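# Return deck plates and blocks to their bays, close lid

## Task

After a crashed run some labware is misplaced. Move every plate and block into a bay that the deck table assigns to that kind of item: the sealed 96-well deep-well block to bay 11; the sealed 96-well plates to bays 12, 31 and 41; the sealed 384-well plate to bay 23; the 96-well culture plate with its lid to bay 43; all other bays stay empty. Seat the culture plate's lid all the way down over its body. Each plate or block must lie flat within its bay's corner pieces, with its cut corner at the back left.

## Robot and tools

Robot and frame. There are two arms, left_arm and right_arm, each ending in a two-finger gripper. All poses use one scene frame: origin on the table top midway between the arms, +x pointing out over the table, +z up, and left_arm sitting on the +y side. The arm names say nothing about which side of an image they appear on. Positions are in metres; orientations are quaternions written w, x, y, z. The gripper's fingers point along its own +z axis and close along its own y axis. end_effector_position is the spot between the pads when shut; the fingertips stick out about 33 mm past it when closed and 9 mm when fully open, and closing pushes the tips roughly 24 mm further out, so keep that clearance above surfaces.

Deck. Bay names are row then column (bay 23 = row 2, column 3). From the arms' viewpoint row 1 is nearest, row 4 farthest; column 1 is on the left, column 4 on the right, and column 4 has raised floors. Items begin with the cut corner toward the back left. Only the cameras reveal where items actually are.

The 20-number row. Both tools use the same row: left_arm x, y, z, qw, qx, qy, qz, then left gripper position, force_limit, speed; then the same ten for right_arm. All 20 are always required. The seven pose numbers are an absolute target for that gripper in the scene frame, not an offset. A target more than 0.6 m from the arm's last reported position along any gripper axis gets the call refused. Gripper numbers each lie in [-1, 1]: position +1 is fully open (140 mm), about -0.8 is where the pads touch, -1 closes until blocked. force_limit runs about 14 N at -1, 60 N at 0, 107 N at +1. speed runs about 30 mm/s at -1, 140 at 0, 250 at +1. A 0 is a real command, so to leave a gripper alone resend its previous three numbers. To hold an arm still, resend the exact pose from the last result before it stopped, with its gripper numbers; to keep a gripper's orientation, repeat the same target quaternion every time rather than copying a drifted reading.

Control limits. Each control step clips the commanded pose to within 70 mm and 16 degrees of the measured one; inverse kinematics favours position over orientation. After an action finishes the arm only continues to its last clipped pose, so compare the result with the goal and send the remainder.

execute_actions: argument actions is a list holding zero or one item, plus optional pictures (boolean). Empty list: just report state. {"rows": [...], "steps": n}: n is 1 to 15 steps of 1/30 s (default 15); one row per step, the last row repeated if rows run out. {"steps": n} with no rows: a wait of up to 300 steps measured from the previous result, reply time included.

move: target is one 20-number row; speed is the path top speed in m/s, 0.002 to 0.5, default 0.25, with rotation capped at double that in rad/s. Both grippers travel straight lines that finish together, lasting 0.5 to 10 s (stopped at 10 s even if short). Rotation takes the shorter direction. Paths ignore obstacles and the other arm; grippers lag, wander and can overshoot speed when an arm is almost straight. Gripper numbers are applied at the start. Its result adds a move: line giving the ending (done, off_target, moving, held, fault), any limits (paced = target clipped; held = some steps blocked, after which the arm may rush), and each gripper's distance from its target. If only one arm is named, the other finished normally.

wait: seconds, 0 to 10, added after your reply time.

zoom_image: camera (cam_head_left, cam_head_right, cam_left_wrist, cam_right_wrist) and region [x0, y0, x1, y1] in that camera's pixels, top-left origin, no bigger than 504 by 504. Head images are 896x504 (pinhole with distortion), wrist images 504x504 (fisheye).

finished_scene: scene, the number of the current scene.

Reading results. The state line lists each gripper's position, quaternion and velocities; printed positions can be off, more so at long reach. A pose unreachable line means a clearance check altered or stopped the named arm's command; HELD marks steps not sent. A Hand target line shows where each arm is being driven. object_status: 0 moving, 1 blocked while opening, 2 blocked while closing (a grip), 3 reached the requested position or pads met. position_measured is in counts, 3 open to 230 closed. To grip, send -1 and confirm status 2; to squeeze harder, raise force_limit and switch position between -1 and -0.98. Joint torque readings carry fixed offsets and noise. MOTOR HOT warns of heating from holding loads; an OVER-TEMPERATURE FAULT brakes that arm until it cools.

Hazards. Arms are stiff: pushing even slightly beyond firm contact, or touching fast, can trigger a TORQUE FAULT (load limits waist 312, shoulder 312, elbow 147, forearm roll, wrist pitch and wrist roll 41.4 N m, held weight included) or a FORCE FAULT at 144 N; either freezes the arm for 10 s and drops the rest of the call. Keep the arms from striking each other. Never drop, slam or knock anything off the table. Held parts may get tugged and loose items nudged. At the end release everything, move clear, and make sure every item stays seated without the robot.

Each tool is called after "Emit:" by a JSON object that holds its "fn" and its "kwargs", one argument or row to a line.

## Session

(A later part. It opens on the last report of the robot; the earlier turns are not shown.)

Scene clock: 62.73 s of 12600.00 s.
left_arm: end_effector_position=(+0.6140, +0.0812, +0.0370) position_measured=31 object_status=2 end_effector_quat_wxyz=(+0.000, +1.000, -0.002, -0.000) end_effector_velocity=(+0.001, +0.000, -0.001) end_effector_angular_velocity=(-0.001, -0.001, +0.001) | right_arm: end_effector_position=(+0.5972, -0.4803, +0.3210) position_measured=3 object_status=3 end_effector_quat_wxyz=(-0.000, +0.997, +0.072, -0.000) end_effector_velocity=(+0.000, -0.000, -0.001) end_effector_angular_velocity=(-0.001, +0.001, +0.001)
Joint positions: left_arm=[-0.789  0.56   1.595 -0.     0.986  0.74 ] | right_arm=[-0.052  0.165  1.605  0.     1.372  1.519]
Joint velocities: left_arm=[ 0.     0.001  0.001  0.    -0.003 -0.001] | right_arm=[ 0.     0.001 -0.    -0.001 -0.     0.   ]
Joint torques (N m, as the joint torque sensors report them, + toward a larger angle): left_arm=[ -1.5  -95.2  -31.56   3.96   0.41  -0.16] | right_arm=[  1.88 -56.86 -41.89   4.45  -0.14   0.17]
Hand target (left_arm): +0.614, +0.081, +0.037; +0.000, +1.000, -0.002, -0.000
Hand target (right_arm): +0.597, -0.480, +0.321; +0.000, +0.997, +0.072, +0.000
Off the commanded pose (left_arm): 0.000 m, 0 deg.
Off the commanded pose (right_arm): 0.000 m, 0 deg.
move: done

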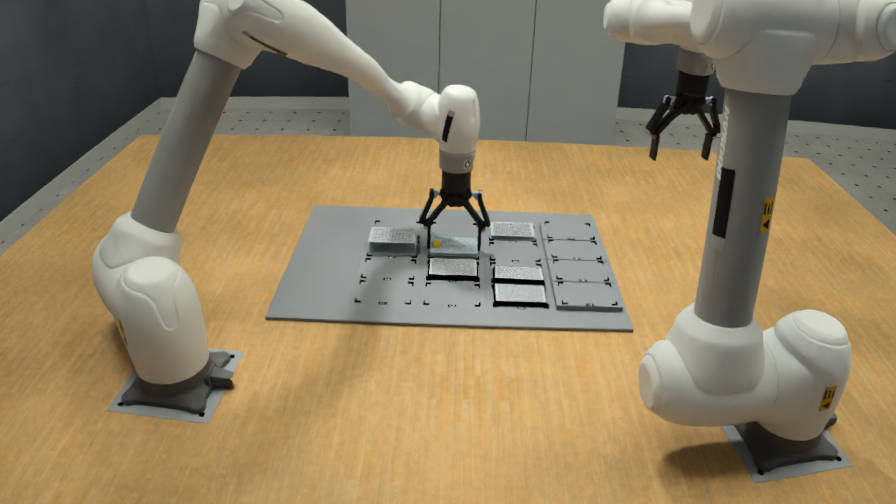

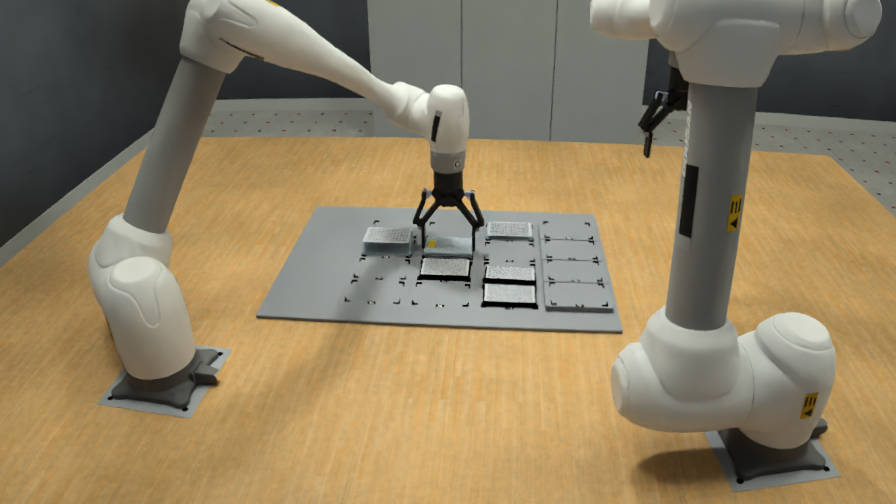

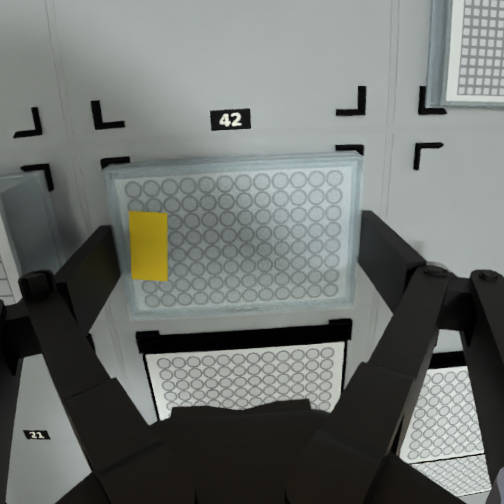

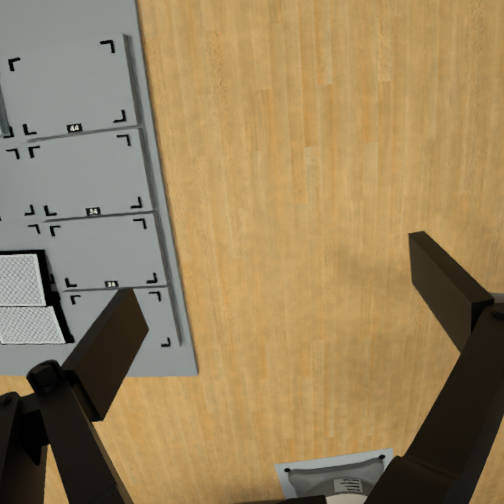

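Emit:
{"fn": "move", "kwargs": {
  "target": [0.614,0.0812,0.0358,0,1,-0.002,0,1,-0.6,-1,0.5972,-0.4803,0.321,0,0.997,0.072,0,1,0,0]
}}

Emit:
{"fn": "move", "kwargs": {
  "target": [0.61,0.0812,0.065,0,1,-0.002,0,1,-0.6,-1,0.5972,-0.4803,0.321,0,0.997,0.072,0,1,0,0]
}}

Emit:
{"fn": "move", "kwargs": {
  "target": [0.48,-0.085,0.06,0,0.996,-0.002,-0.09,1,-0.6,-1,0.5972,-0.4803,0.321,0,0.997,0.072,0,1,0,0]
}}

Scene clock: 68.87 s of 12600.00 s.
left_arm: end_effector_position=(+0.6140, +0.0812, +0.0358) position_measured=3 object_status=0 end_effector_quat_wxyz=(+0.000, +1.000, -0.002, -0.000) end_effector_velocity=(-0.000, +0.000, -0.000) end_effector_angular_velocity=(+0.001, +0.001, -0.000) | right_arm: end_effector_position=(+0.5972, -0.4803, +0.3210) position_measured=3 object_status=3 end_effector_quat_wxyz=(-0.000, +0.997, +0.072, +0.000) end_effector_velocity=(-0.000, -0.000, -0.000) end_effector_angular_velocity=(+0.000, +0.001, -0.000)
Joint positions: left_arm=[-0.789  0.561  1.596 -0.     0.985  0.74 ] | right_arm=[-0.052  0.165  1.605  0.     1.372  1.519]
Joint velocities: left_arm=[-0.     0.    -0.     0.001  0.001 -0.   ] | right_arm=[-0.    -0.     0.001  0.     0.    -0.   ]
Joint torques (N m, as the joint torque sensors report them, + toward a larger angle): left_arm=[ -0.91 -94.76 -31.65   3.84   0.42  -0.47] | right_arm=[  1.65 -58.42 -42.49   4.75  -0.08  -0.77]
Hand target (left_arm): +0.614, +0.081, +0.036; +0.000, +1.000, -0.002, -0.000
Hand target (right_arm): +0.597, -0.480, +0.321; +0.000, +0.997, +0.072, +0.000
Off the commanded pose (left_arm): 0.000 m, 0 deg.
Off the commanded pose (right_arm): 0.000 m, 0 deg.
After step 90, 2.33 s passed at rest.
move: done

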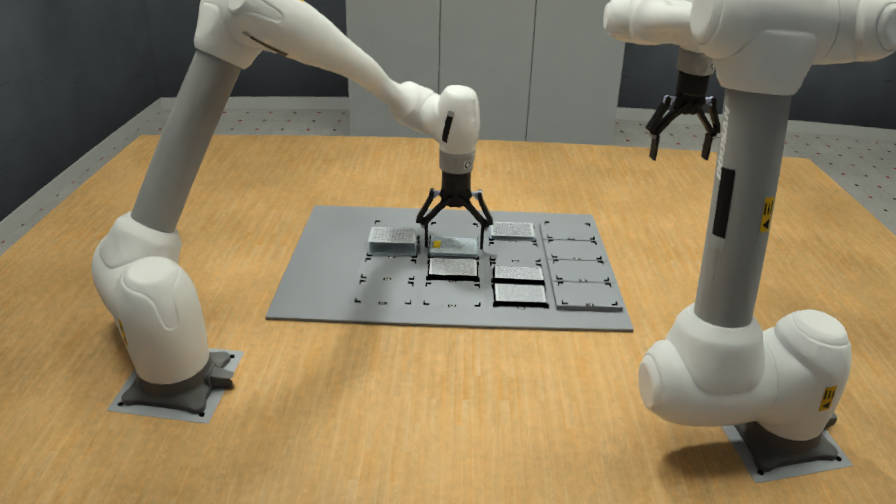

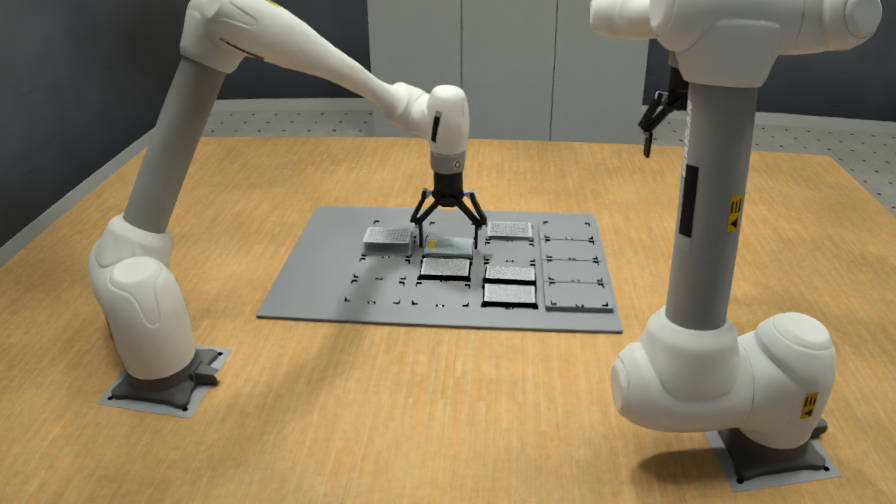

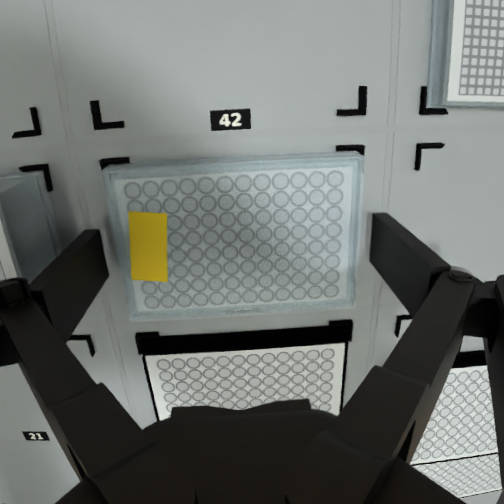

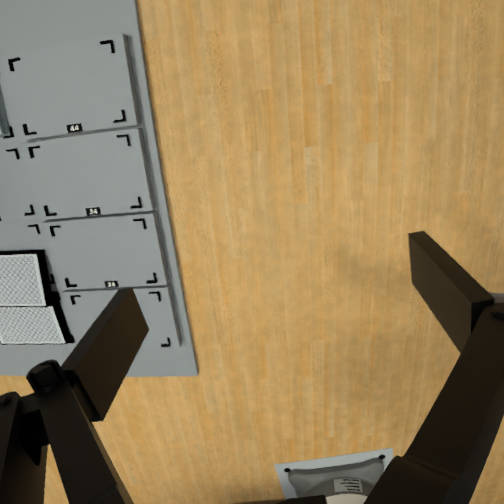

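Scene clock: 69.63 s of 12600.00 s.
left_arm: end_effector_position=(+0.6100, +0.0812, +0.0649) position_measured=3 object_status=3 end_effector_quat_wxyz=(-0.000, +1.000, -0.002, -0.000) end_effector_velocity=(-0.000, +0.000, +0.001) end_effector_angular_velocity=(+0.001, +0.001, +0.000) | right_arm: end_effector_position=(+0.5972, -0.4803, +0.3210) position_measured=3 object_status=3 end_effector_quat_wxyz=(+0.000, +0.997, +0.072, -0.000) end_effector_velocity=(-0.000, -0.000, -0.000) end_effector_angular_velocity=(-0.000, +0.000, +0.000)
Joint positions: left_arm=[-0.793  0.532  1.583 -0.     1.027  0.736] | right_arm=[-0.052  0.165  1.605 -0.     1.372  1.519]
Joint velocities: left_arm=[ 0.    -0.001 -0.     0.     0.003 -0.   ] | right_arm=[-0.    -0.001  0.001 -0.    -0.    -0.   ]
Joint torques (N m, as the joint torque sensors report them, + toward a larger angle): left_arm=[ -1.16 -91.69 -32.62   3.92   0.58  -0.24] | right_arm=[ -0.79 -55.83 -40.86   4.39  -0.18  -0.05]
Hand target (left_arm): +0.610, +0.081, +0.065; -0.000, +1.000, -0.002, +0.000
Hand target (right_arm): +0.597, -0.480, +0.321; +0.000, +0.997, +0.072, +0.000
Off the commanded pose (left_arm): 0.000 m, 0 deg.
Off the commanded pose (right_arm): 0.000 m, 0 deg.
move: done

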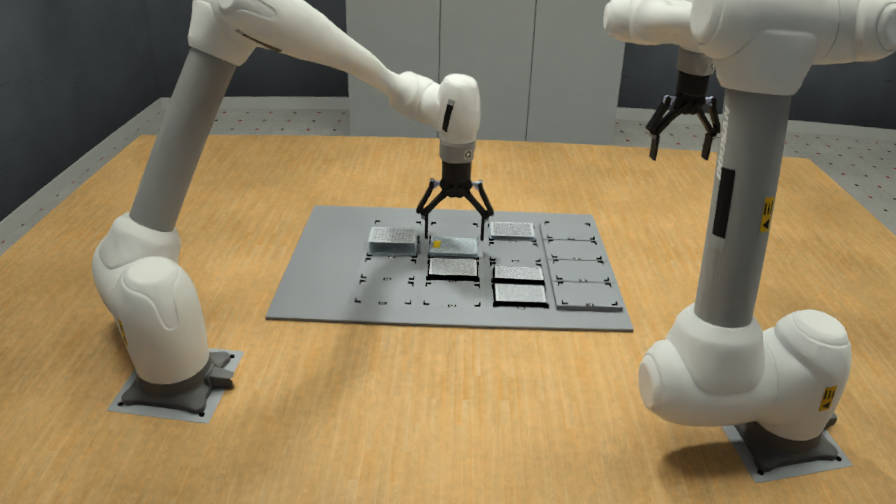

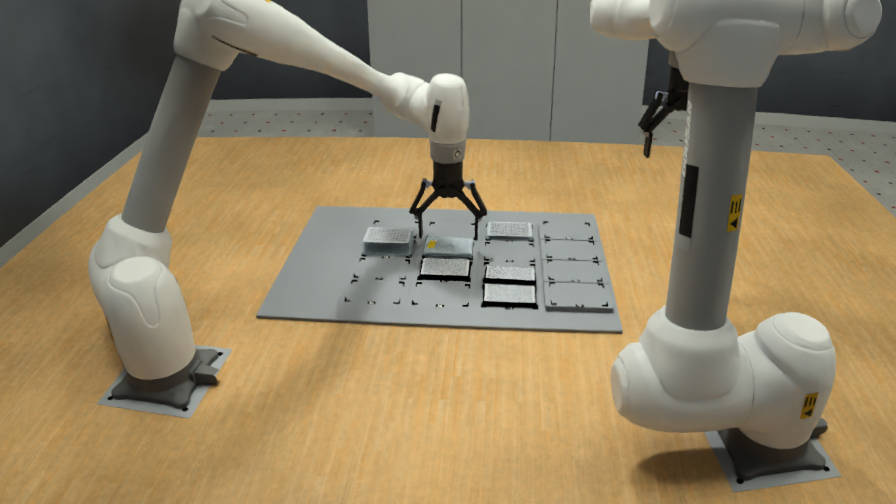

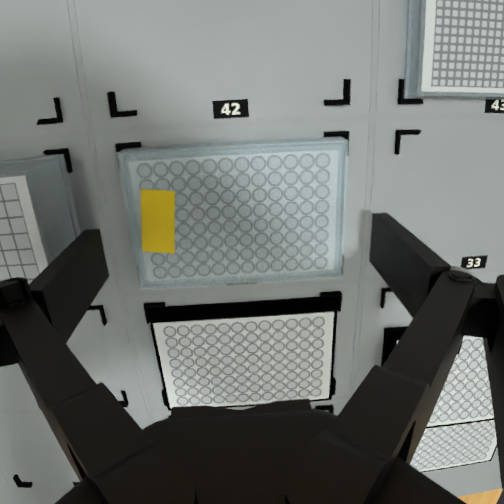

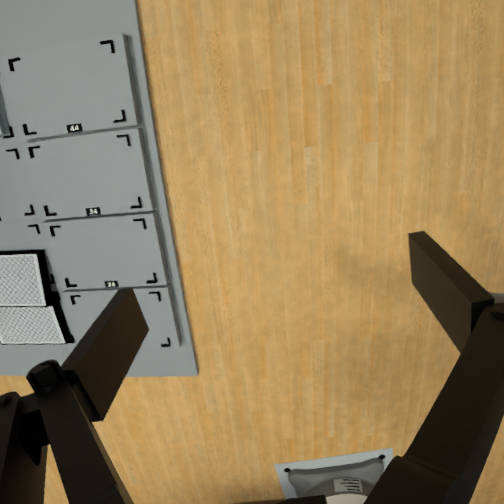

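Scene clock: 70.97 s of 12600.00 s.
left_arm: end_effector_position=(+0.4799, -0.0850, +0.0600) position_measured=3 object_status=3 end_effector_quat_wxyz=(+0.000, +0.996, -0.002, -0.090) end_effector_velocity=(-0.001, -0.001, -0.000) end_effector_angular_velocity=(-0.000, +0.001, -0.001) | right_arm: end_effector_position=(+0.5972, -0.4803, +0.3210) position_measured=3 object_status=3 end_effector_quat_wxyz=(-0.000, +0.997, +0.072, +0.000) end_effector_velocity=(-0.000, +0.001, -0.000) end_effector_angular_velocity=(-0.001, +0.000, +0.002)
Joint positions: left_arm=[-0.98   0.661  1.384 -0.166  1.196  0.618] | right_arm=[-0.052  0.165  1.605  0.     1.372  1.519]
Joint velocities: left_arm=[-0.001  0.001 -0.001 -0.001  0.001  0.   ] | right_arm=[ 0.001 -0.     0.    -0.001 -0.    -0.   ]
Joint torques (N m, as the joint torque sensors report them, + toward a larger angle): left_arm=[  -2.67 -106.63  -32.7     3.89    0.62   -0.29] | right_arm=[ -1.89 -56.12 -41.7    4.45  -0.34  -0.04]
Hand target (left_arm): +0.480, -0.085, +0.060; +0.000, +0.996, -0.002, -0.090
Hand target (right_arm): +0.597, -0.480, +0.321; +0.000, +0.997, +0.072, +0.000
Off the commanded pose (left_arm): 0.000 m, 0 deg.
Off the commanded pose (right_arm): 0.000 m, 0 deg.
move: done

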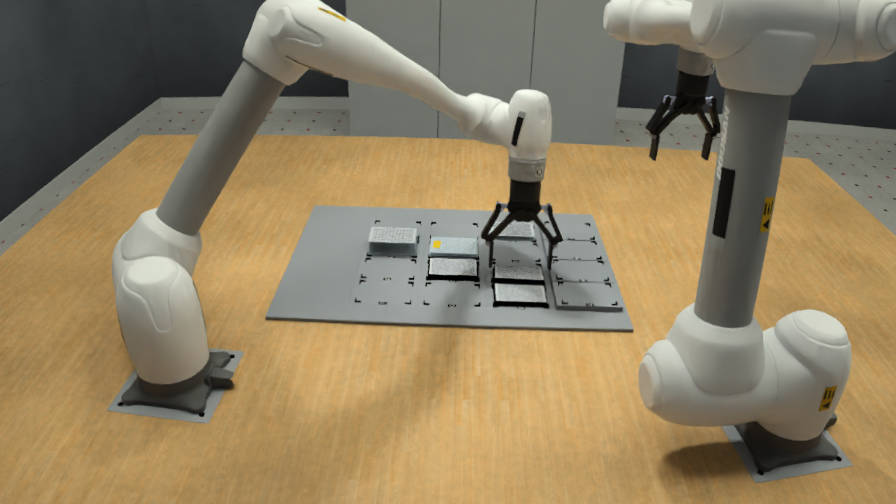

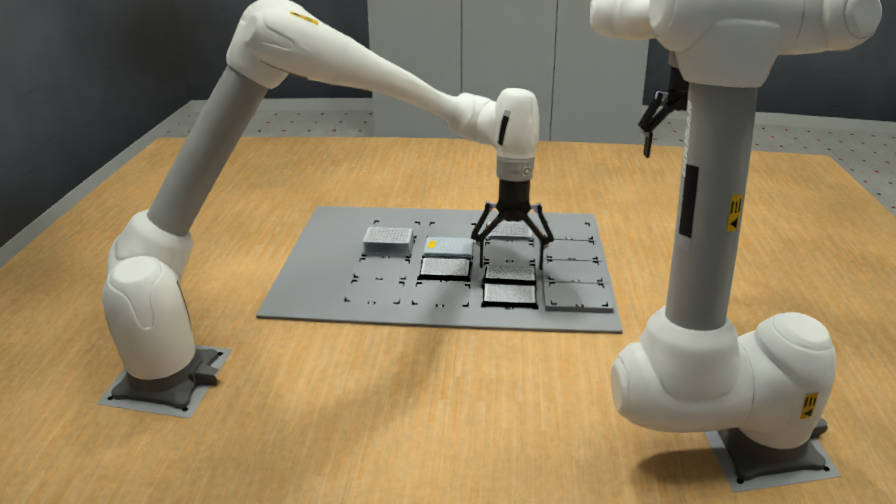

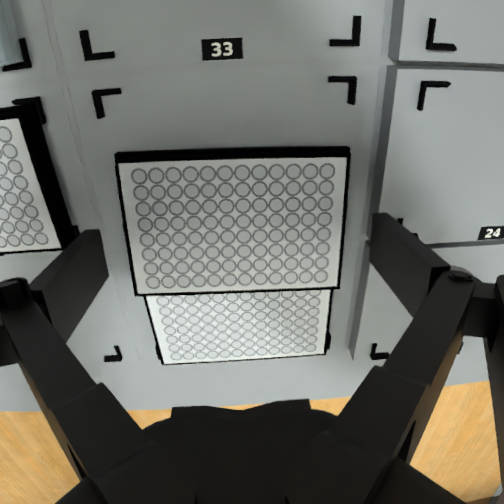

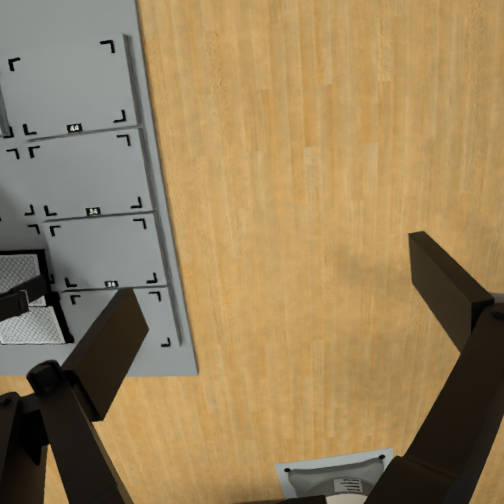

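Emit:
{"fn": "move", "kwargs": {
  "target": [0.477,-0.084,0.041,-0.001,0.995,-0.015,-0.095,1,-0.3,-1,0.5972,-0.4803,0.321,0,0.997,0.072,0,1,0,0],
  "speed": 0.05
}}

Scene clock: 78.60 s of 12600.00 s.
left_arm: end_effector_position=(+0.4770, -0.0840, +0.0411) position_measured=3 object_status=3 end_effector_quat_wxyz=(-0.001, +0.995, -0.015, -0.095) end_effector_velocity=(+0.001, +0.000, -0.000) end_effector_angular_velocity=(-0.001, -0.000, -0.000) | right_arm: end_effector_position=(+0.5972, -0.4803, +0.3210) position_measured=3 object_status=3 end_effector_quat_wxyz=(-0.000, +0.997, +0.072, -0.000) end_effector_velocity=(-0.000, +0.001, +0.001) end_effector_angular_velocity=(-0.000, -0.001, +0.001)
Joint positions: left_arm=[-0.98   0.677  1.395 -0.173  1.179  0.651] | right_arm=[-0.052  0.165  1.605  0.     1.372  1.519]
Joint velocities: left_arm=[ 0.001  0.     0.    -0.    -0.001  0.002] | right_arm=[ 0.001 -0.001  0.    -0.    -0.     0.   ]
Joint torques (N m, as the joint torque sensors report them, + toward a larger angle): left_arm=[  -1.45 -105.36  -32.02    3.71    0.7    -0.68] | right_arm=[  1.08 -57.07 -40.78   5.03  -0.19  -0.34]
Hand target (left_arm): +0.477, -0.084, +0.041; -0.001, +0.995, -0.015, -0.095
Hand target (right_arm): +0.597, -0.480, +0.321; +0.000, +0.997, +0.072, +0.000
Off the commanded pose (left_arm): 0.000 m, 0 deg.
Off the commanded pose (right_arm): 0.000 m, 0 deg.
After step 90, 3.87 s passed at rest.
move: done

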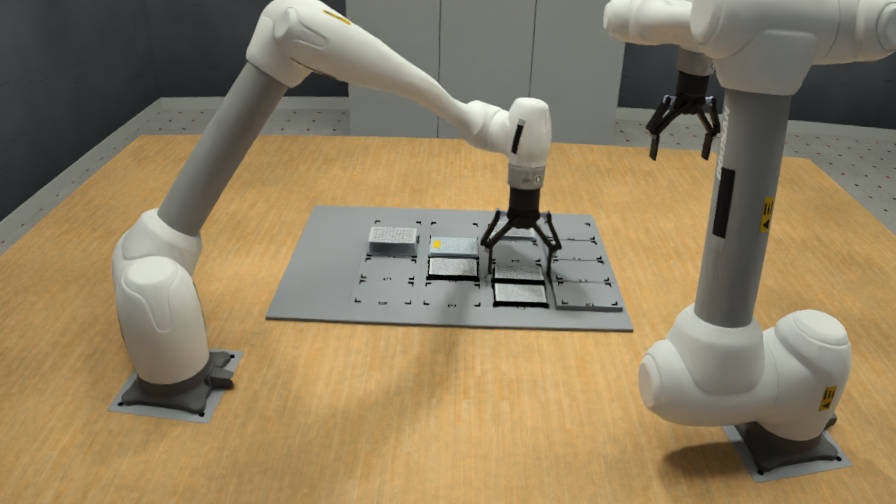

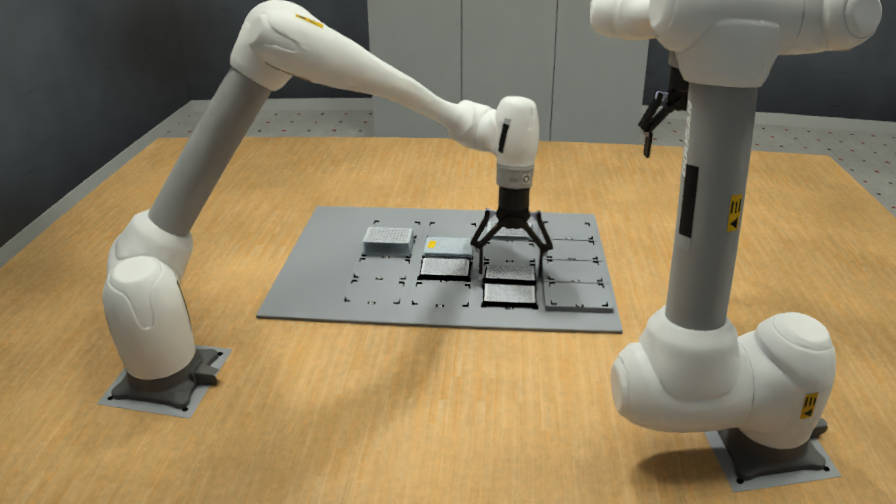

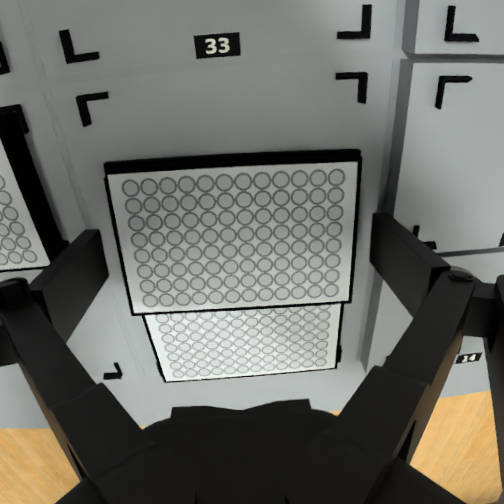

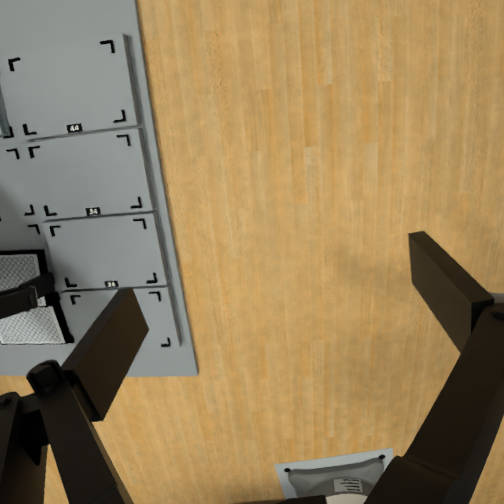

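Emit:
{"fn": "move", "kwargs": {
  "target": [0.478,-0.084,0.0395,-0.001,0.995,-0.015,-0.092,0.6,-0.3,-1,0.5972,-0.4803,0.321,0,0.997,0.072,0,1,0,0]
}}

Emit:
{"fn": "move", "kwargs": {
  "target": [0.485,-0.084,0.052,0,1,-0.006,-0.03,0.6,-0.3,-1,0.5972,-0.4803,0.321,0,0.997,0.072,0,1,0,0],
  "speed": 0.08
}}

Emit:
{"fn": "move", "kwargs": {
  "target": [0.5065,-0.083,0.048,0,1,-0.002,0,0.6,-0.3,-1,0.5972,-0.4803,0.321,0,0.997,0.072,0,1,0,0],
  "speed": 0.08
}}

Emit:
{"fn": "move", "kwargs": {
  "target": [0.5065,-0.083,0.037,0,1,-0.002,0,0.6,-0.3,-1,0.5972,-0.4803,0.321,0,0.997,0.072,0,1,0,0],
  "speed": 0.04
}}

Emit:
{"fn": "zoom_image", "kwargs": {
  "camera": "cam_left_wrist",
  "region": [80,130,390,200]
}}

Scene clock: 87.43 s of 12600.00 s.
left_arm: end_effector_position=(+0.4781, -0.0840, +0.0397) position_measured=37 object_status=2 end_effector_quat_wxyz=(-0.001, +0.996, -0.015, -0.092) end_effector_velocity=(-0.000, +0.000, -0.000) end_effector_angular_velocity=(+0.000, +0.001, +0.000) | right_arm: end_effector_position=(+0.5972, -0.4803, +0.3210) position_measured=3 object_status=3 end_effector_quat_wxyz=(-0.000, +0.997, +0.072, -0.000) end_effector_velocity=(+0.000, -0.001, +0.000) end_effector_angular_velocity=(-0.000, -0.001, -0.001)
Joint positions: left_arm=[-0.981  0.677  1.397 -0.168  1.173  0.648] | right_arm=[-0.052  0.165  1.605  0.     1.372  1.519]
Joint velocities: left_arm=[ 0.     0.     0.001 -0.    -0.     0.   ] | right_arm=[-0.001  0.    -0.001 -0.001 -0.    -0.   ]
Joint torques (N m, as the joint torque sensors report them, + toward a larger angle): left_arm=[ -8.95 -70.91 -19.57   1.97  -4.96  -0.17] | right_arm=[  1.62 -54.16 -40.82   4.8   -0.38  -0.31]
Hand target (left_arm): +0.478, -0.084, +0.040; -0.001, +0.996, -0.015, -0.092
Hand target (right_arm): +0.597, -0.480, +0.321; +0.000, +0.997, +0.072, +0.000
Off the commanded pose (left_arm): 0.000 m, 0 deg.
Off the commanded pose (right_arm): 0.000 m, 0 deg.
After step 90, 4.90 s passed at rest.
move: done

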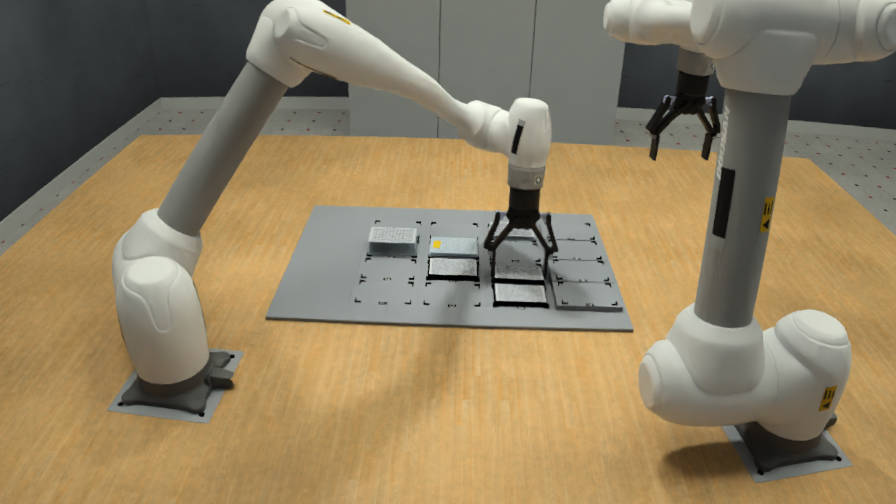

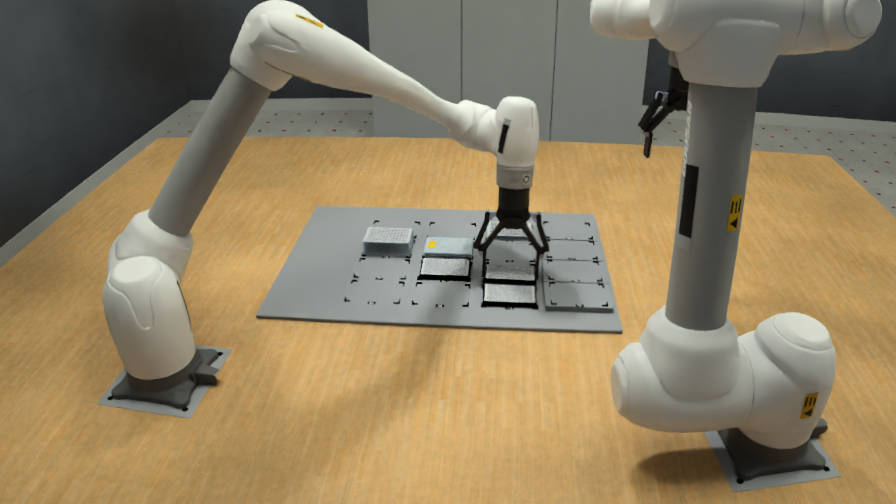

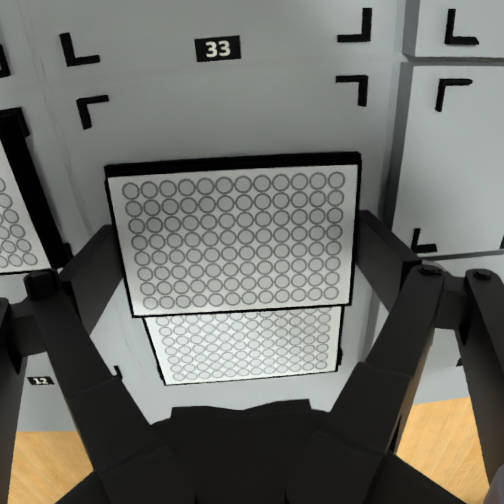

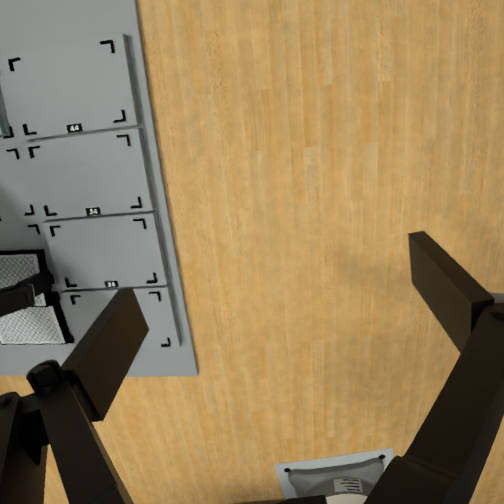

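Scene clock: 88.50 s of 12600.00 s.
left_arm: end_effector_position=(+0.4850, -0.0841, +0.0521) position_measured=38 object_status=2 end_effector_quat_wxyz=(+0.000, +1.000, -0.006, -0.030) end_effector_velocity=(-0.001, -0.000, +0.000) end_effector_angular_velocity=(-0.000, -0.003, +0.001) | right_arm: end_effector_position=(+0.5972, -0.4803, +0.3210) position_measured=3 object_status=3 end_effector_quat_wxyz=(-0.000, +0.997, +0.072, +0.000) end_effector_velocity=(+0.000, -0.001, +0.002) end_effector_angular_velocity=(+0.000, -0.003, -0.001)
Joint positions: left_arm=[-1.013  0.635  1.435 -0.059  1.102  0.551] | right_arm=[-0.052  0.165  1.605  0.     1.372  1.519]
Joint velocities: left_arm=[-0.002 -0.002  0.002  0.003 -0.002 -0.004] | right_arm=[-0.001 -0.001 -0.001 -0.     0.    -0.   ]
Joint torques (N m, as the joint torque sensors report them, + toward a larger angle): left_arm=[  -2.28 -103.94  -32.92    3.88    1.1    -0.08] | right_arm=[  0.37 -52.73 -42.05   4.7   -0.46  -0.51]
Hand target (left_arm): +0.485, -0.084, +0.052; +0.000, +1.000, -0.006, -0.030
Hand target (right_arm): +0.597, -0.480, +0.321; +0.000, +0.997, +0.072, +0.000
Off the commanded pose (left_arm): 0.000 m, 0 deg.
Off the commanded pose (right_arm): 0.000 m, 0 deg.
move: done

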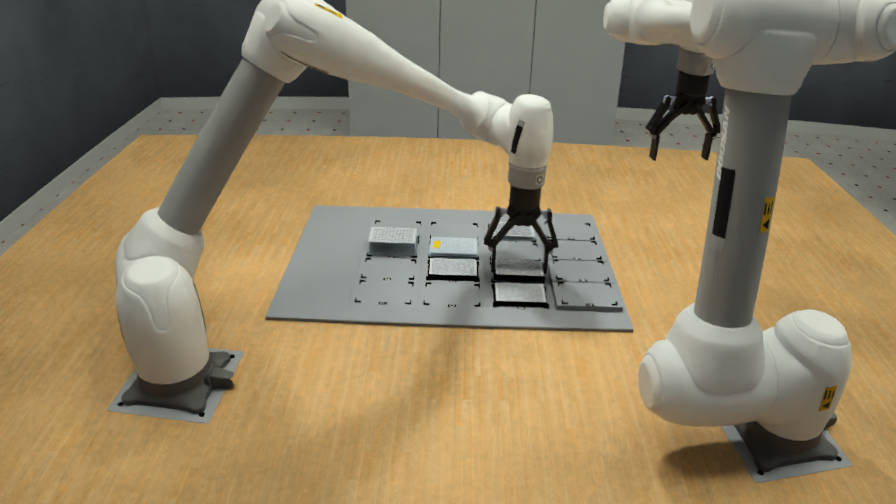

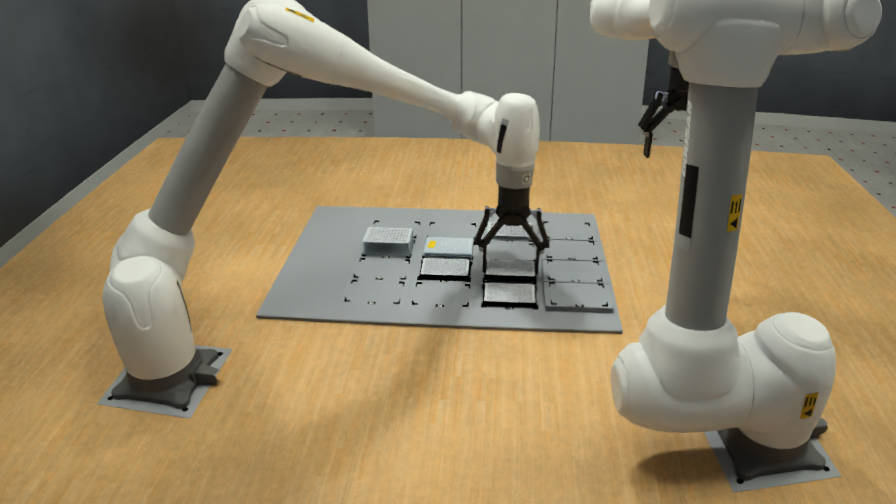

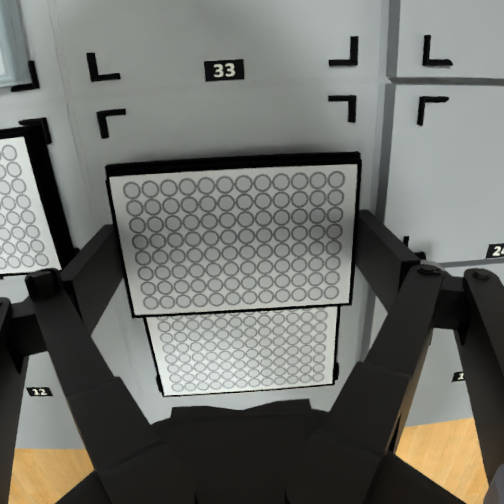

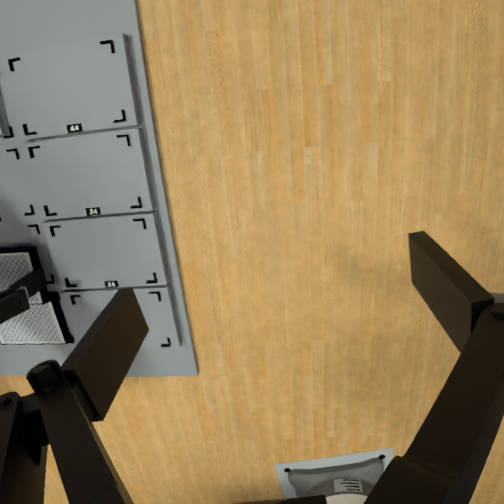

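Scene clock: 89.27 s of 12600.00 s.
left_arm: end_effector_position=(+0.5064, -0.0830, +0.0481) position_measured=38 object_status=2 end_effector_quat_wxyz=(+0.000, +1.000, -0.002, -0.000) end_effector_velocity=(+0.000, -0.000, -0.000) end_effector_angular_velocity=(+0.000, -0.002, +0.000) | right_arm: end_effector_position=(+0.5972, -0.4803, +0.3210) position_measured=3 object_status=3 end_effector_quat_wxyz=(-0.000, +0.997, +0.072, -0.000) end_effector_velocity=(-0.000, +0.000, -0.001) end_effector_angular_velocity=(-0.000, +0.001, +0.001)
Joint positions: left_arm=[-1.011  0.638  1.438 -0.     1.067  0.518] | right_arm=[-0.052  0.165  1.605  0.     1.372  1.519]
Joint velocities: left_arm=[-0.     0.     0.     0.002 -0.002 -0.001] | right_arm=[ 0.     0.001  0.001 -0.     0.    -0.   ]
Joint torques (N m, as the joint torque sensors report them, + toward a larger angle): left_arm=[  -1.42 -103.53  -32.9     3.6     0.6    -0.33] | right_arm=[  2.97 -57.08 -43.07   4.7   -0.53  -0.11]
Hand target (left_arm): +0.506, -0.083, +0.048; +0.000, +1.000, -0.002, -0.000
Hand target (right_arm): +0.597, -0.480, +0.321; +0.000, +0.997, +0.072, +0.000
Off the commanded pose (left_arm): 0.000 m, 0 deg.
Off the commanded pose (right_arm): 0.000 m, 0 deg.
move: done

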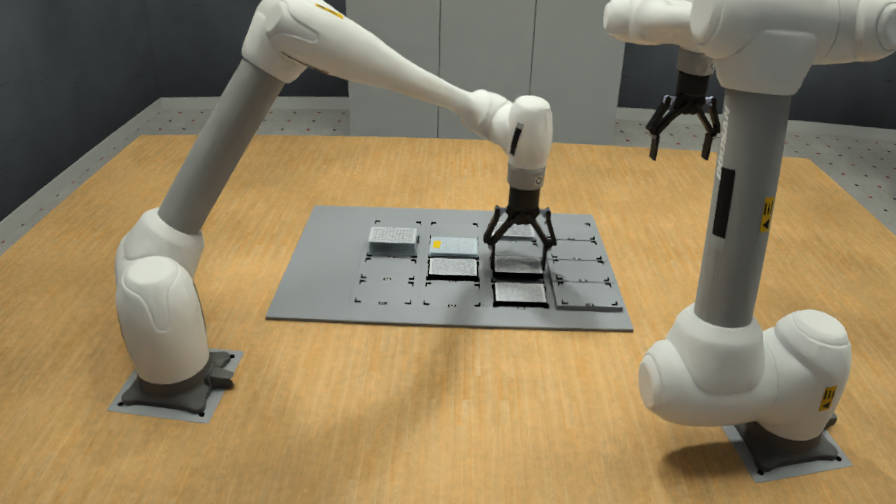

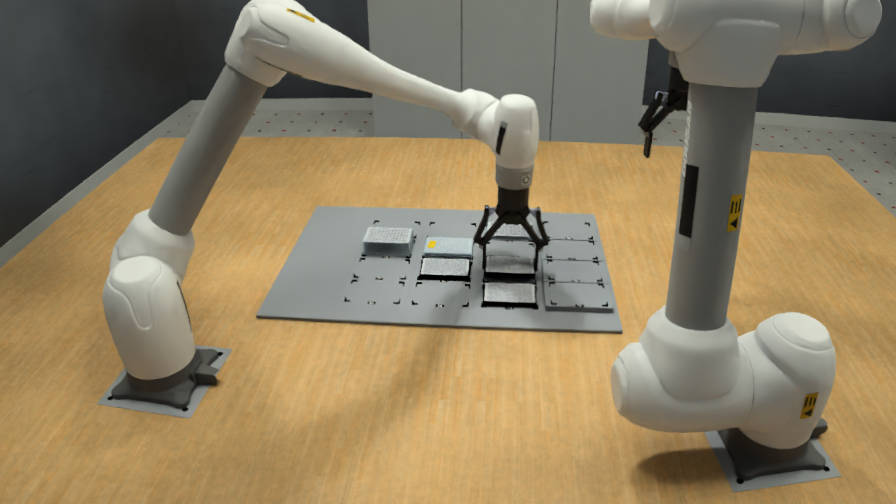

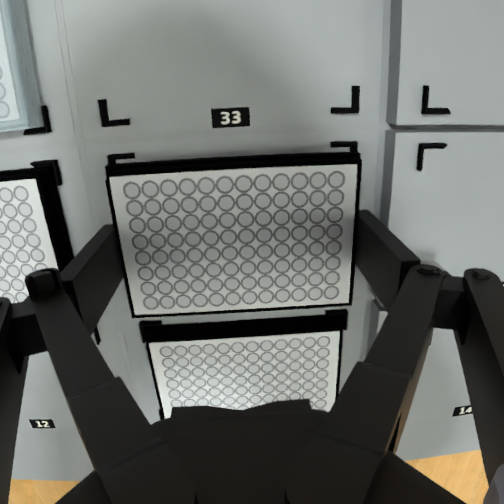

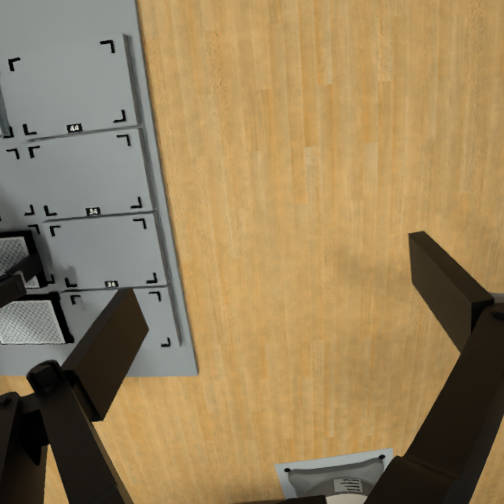

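Scene clock: 90.00 s of 12600.00 s.
left_arm: end_effector_position=(+0.5065, -0.0830, +0.0371) position_measured=38 object_status=2 end_effector_quat_wxyz=(+0.000, +1.000, -0.002, -0.000) end_effector_velocity=(+0.000, +0.001, -0.001) end_effector_angular_velocity=(+0.001, +0.001, +0.001) | right_arm: end_effector_position=(+0.5972, -0.4803, +0.3210) position_measured=3 object_status=3 end_effector_quat_wxyz=(+0.000, +0.997, +0.072, +0.000) end_effector_velocity=(+0.001, +0.000, -0.001) end_effector_angular_velocity=(-0.000, +0.001, +0.000)
Joint positions: left_arm=[-1.011  0.646  1.445 -0.     1.051  0.518] | right_arm=[-0.052  0.165  1.605 -0.     1.372  1.519]
Joint velocities: left_arm=[ 0.001  0.001  0.001 -0.001 -0.     0.   ] | right_arm=[ 0.     0.002 -0.001 -0.    -0.     0.   ]
Joint torques (N m, as the joint torque sensors report them, + toward a larger angle): left_arm=[  -0.56 -104.57  -33.38    3.95    0.28   -0.37] | right_arm=[  1.65 -59.23 -41.35   4.42  -0.06  -0.15]
Hand target (left_arm): +0.507, -0.083, +0.037; +0.000, +1.000, -0.002, -0.000
Hand target (right_arm): +0.597, -0.480, +0.321; +0.000, +0.997, +0.072, +0.000
Off the commanded pose (left_arm): 0.000 m, 0 deg.
Off the commanded pose (right_arm): 0.000 m, 0 deg.
move: done

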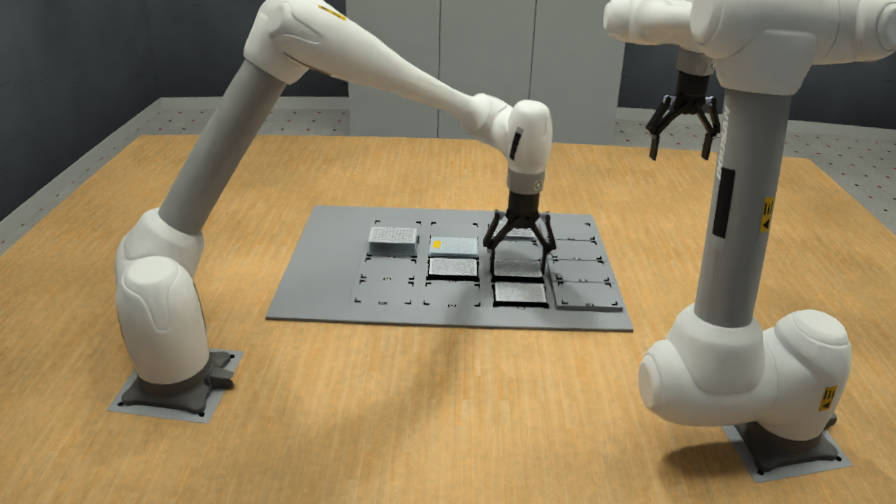

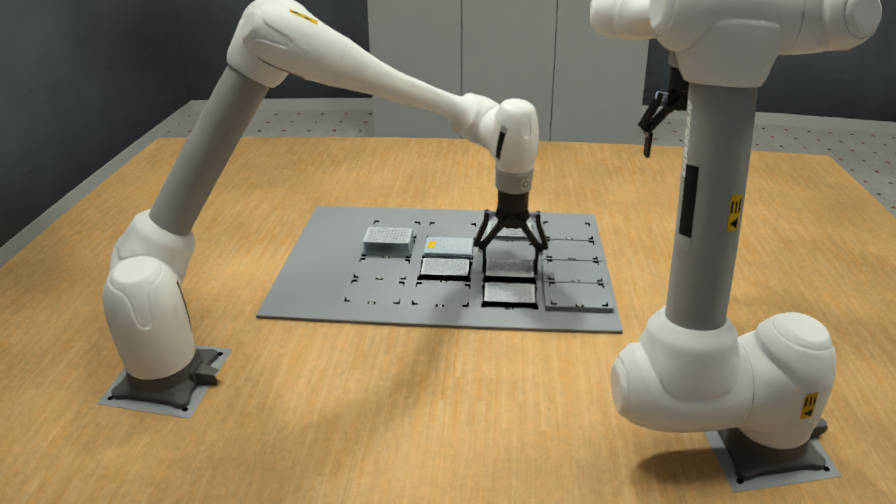

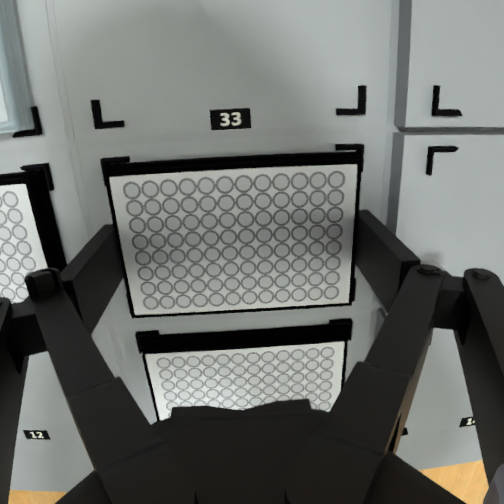

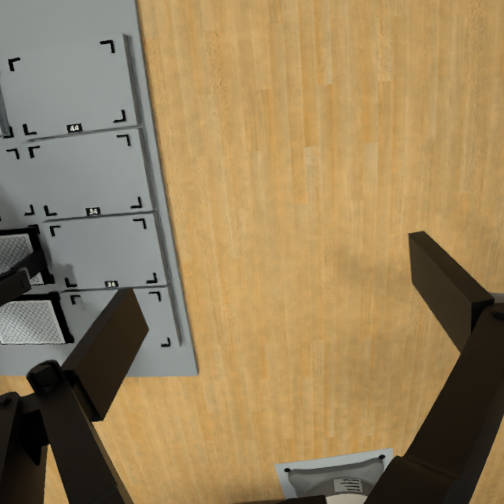

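Region (80, 130, 390, 200) of cam_left_wrist's 504x504 image, scaled by 1.626, with more detail than that image has; it fills the top 114 rows of this view, and the rest is white.

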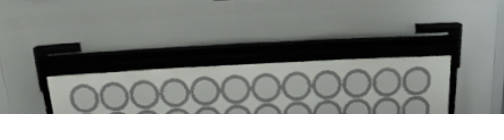

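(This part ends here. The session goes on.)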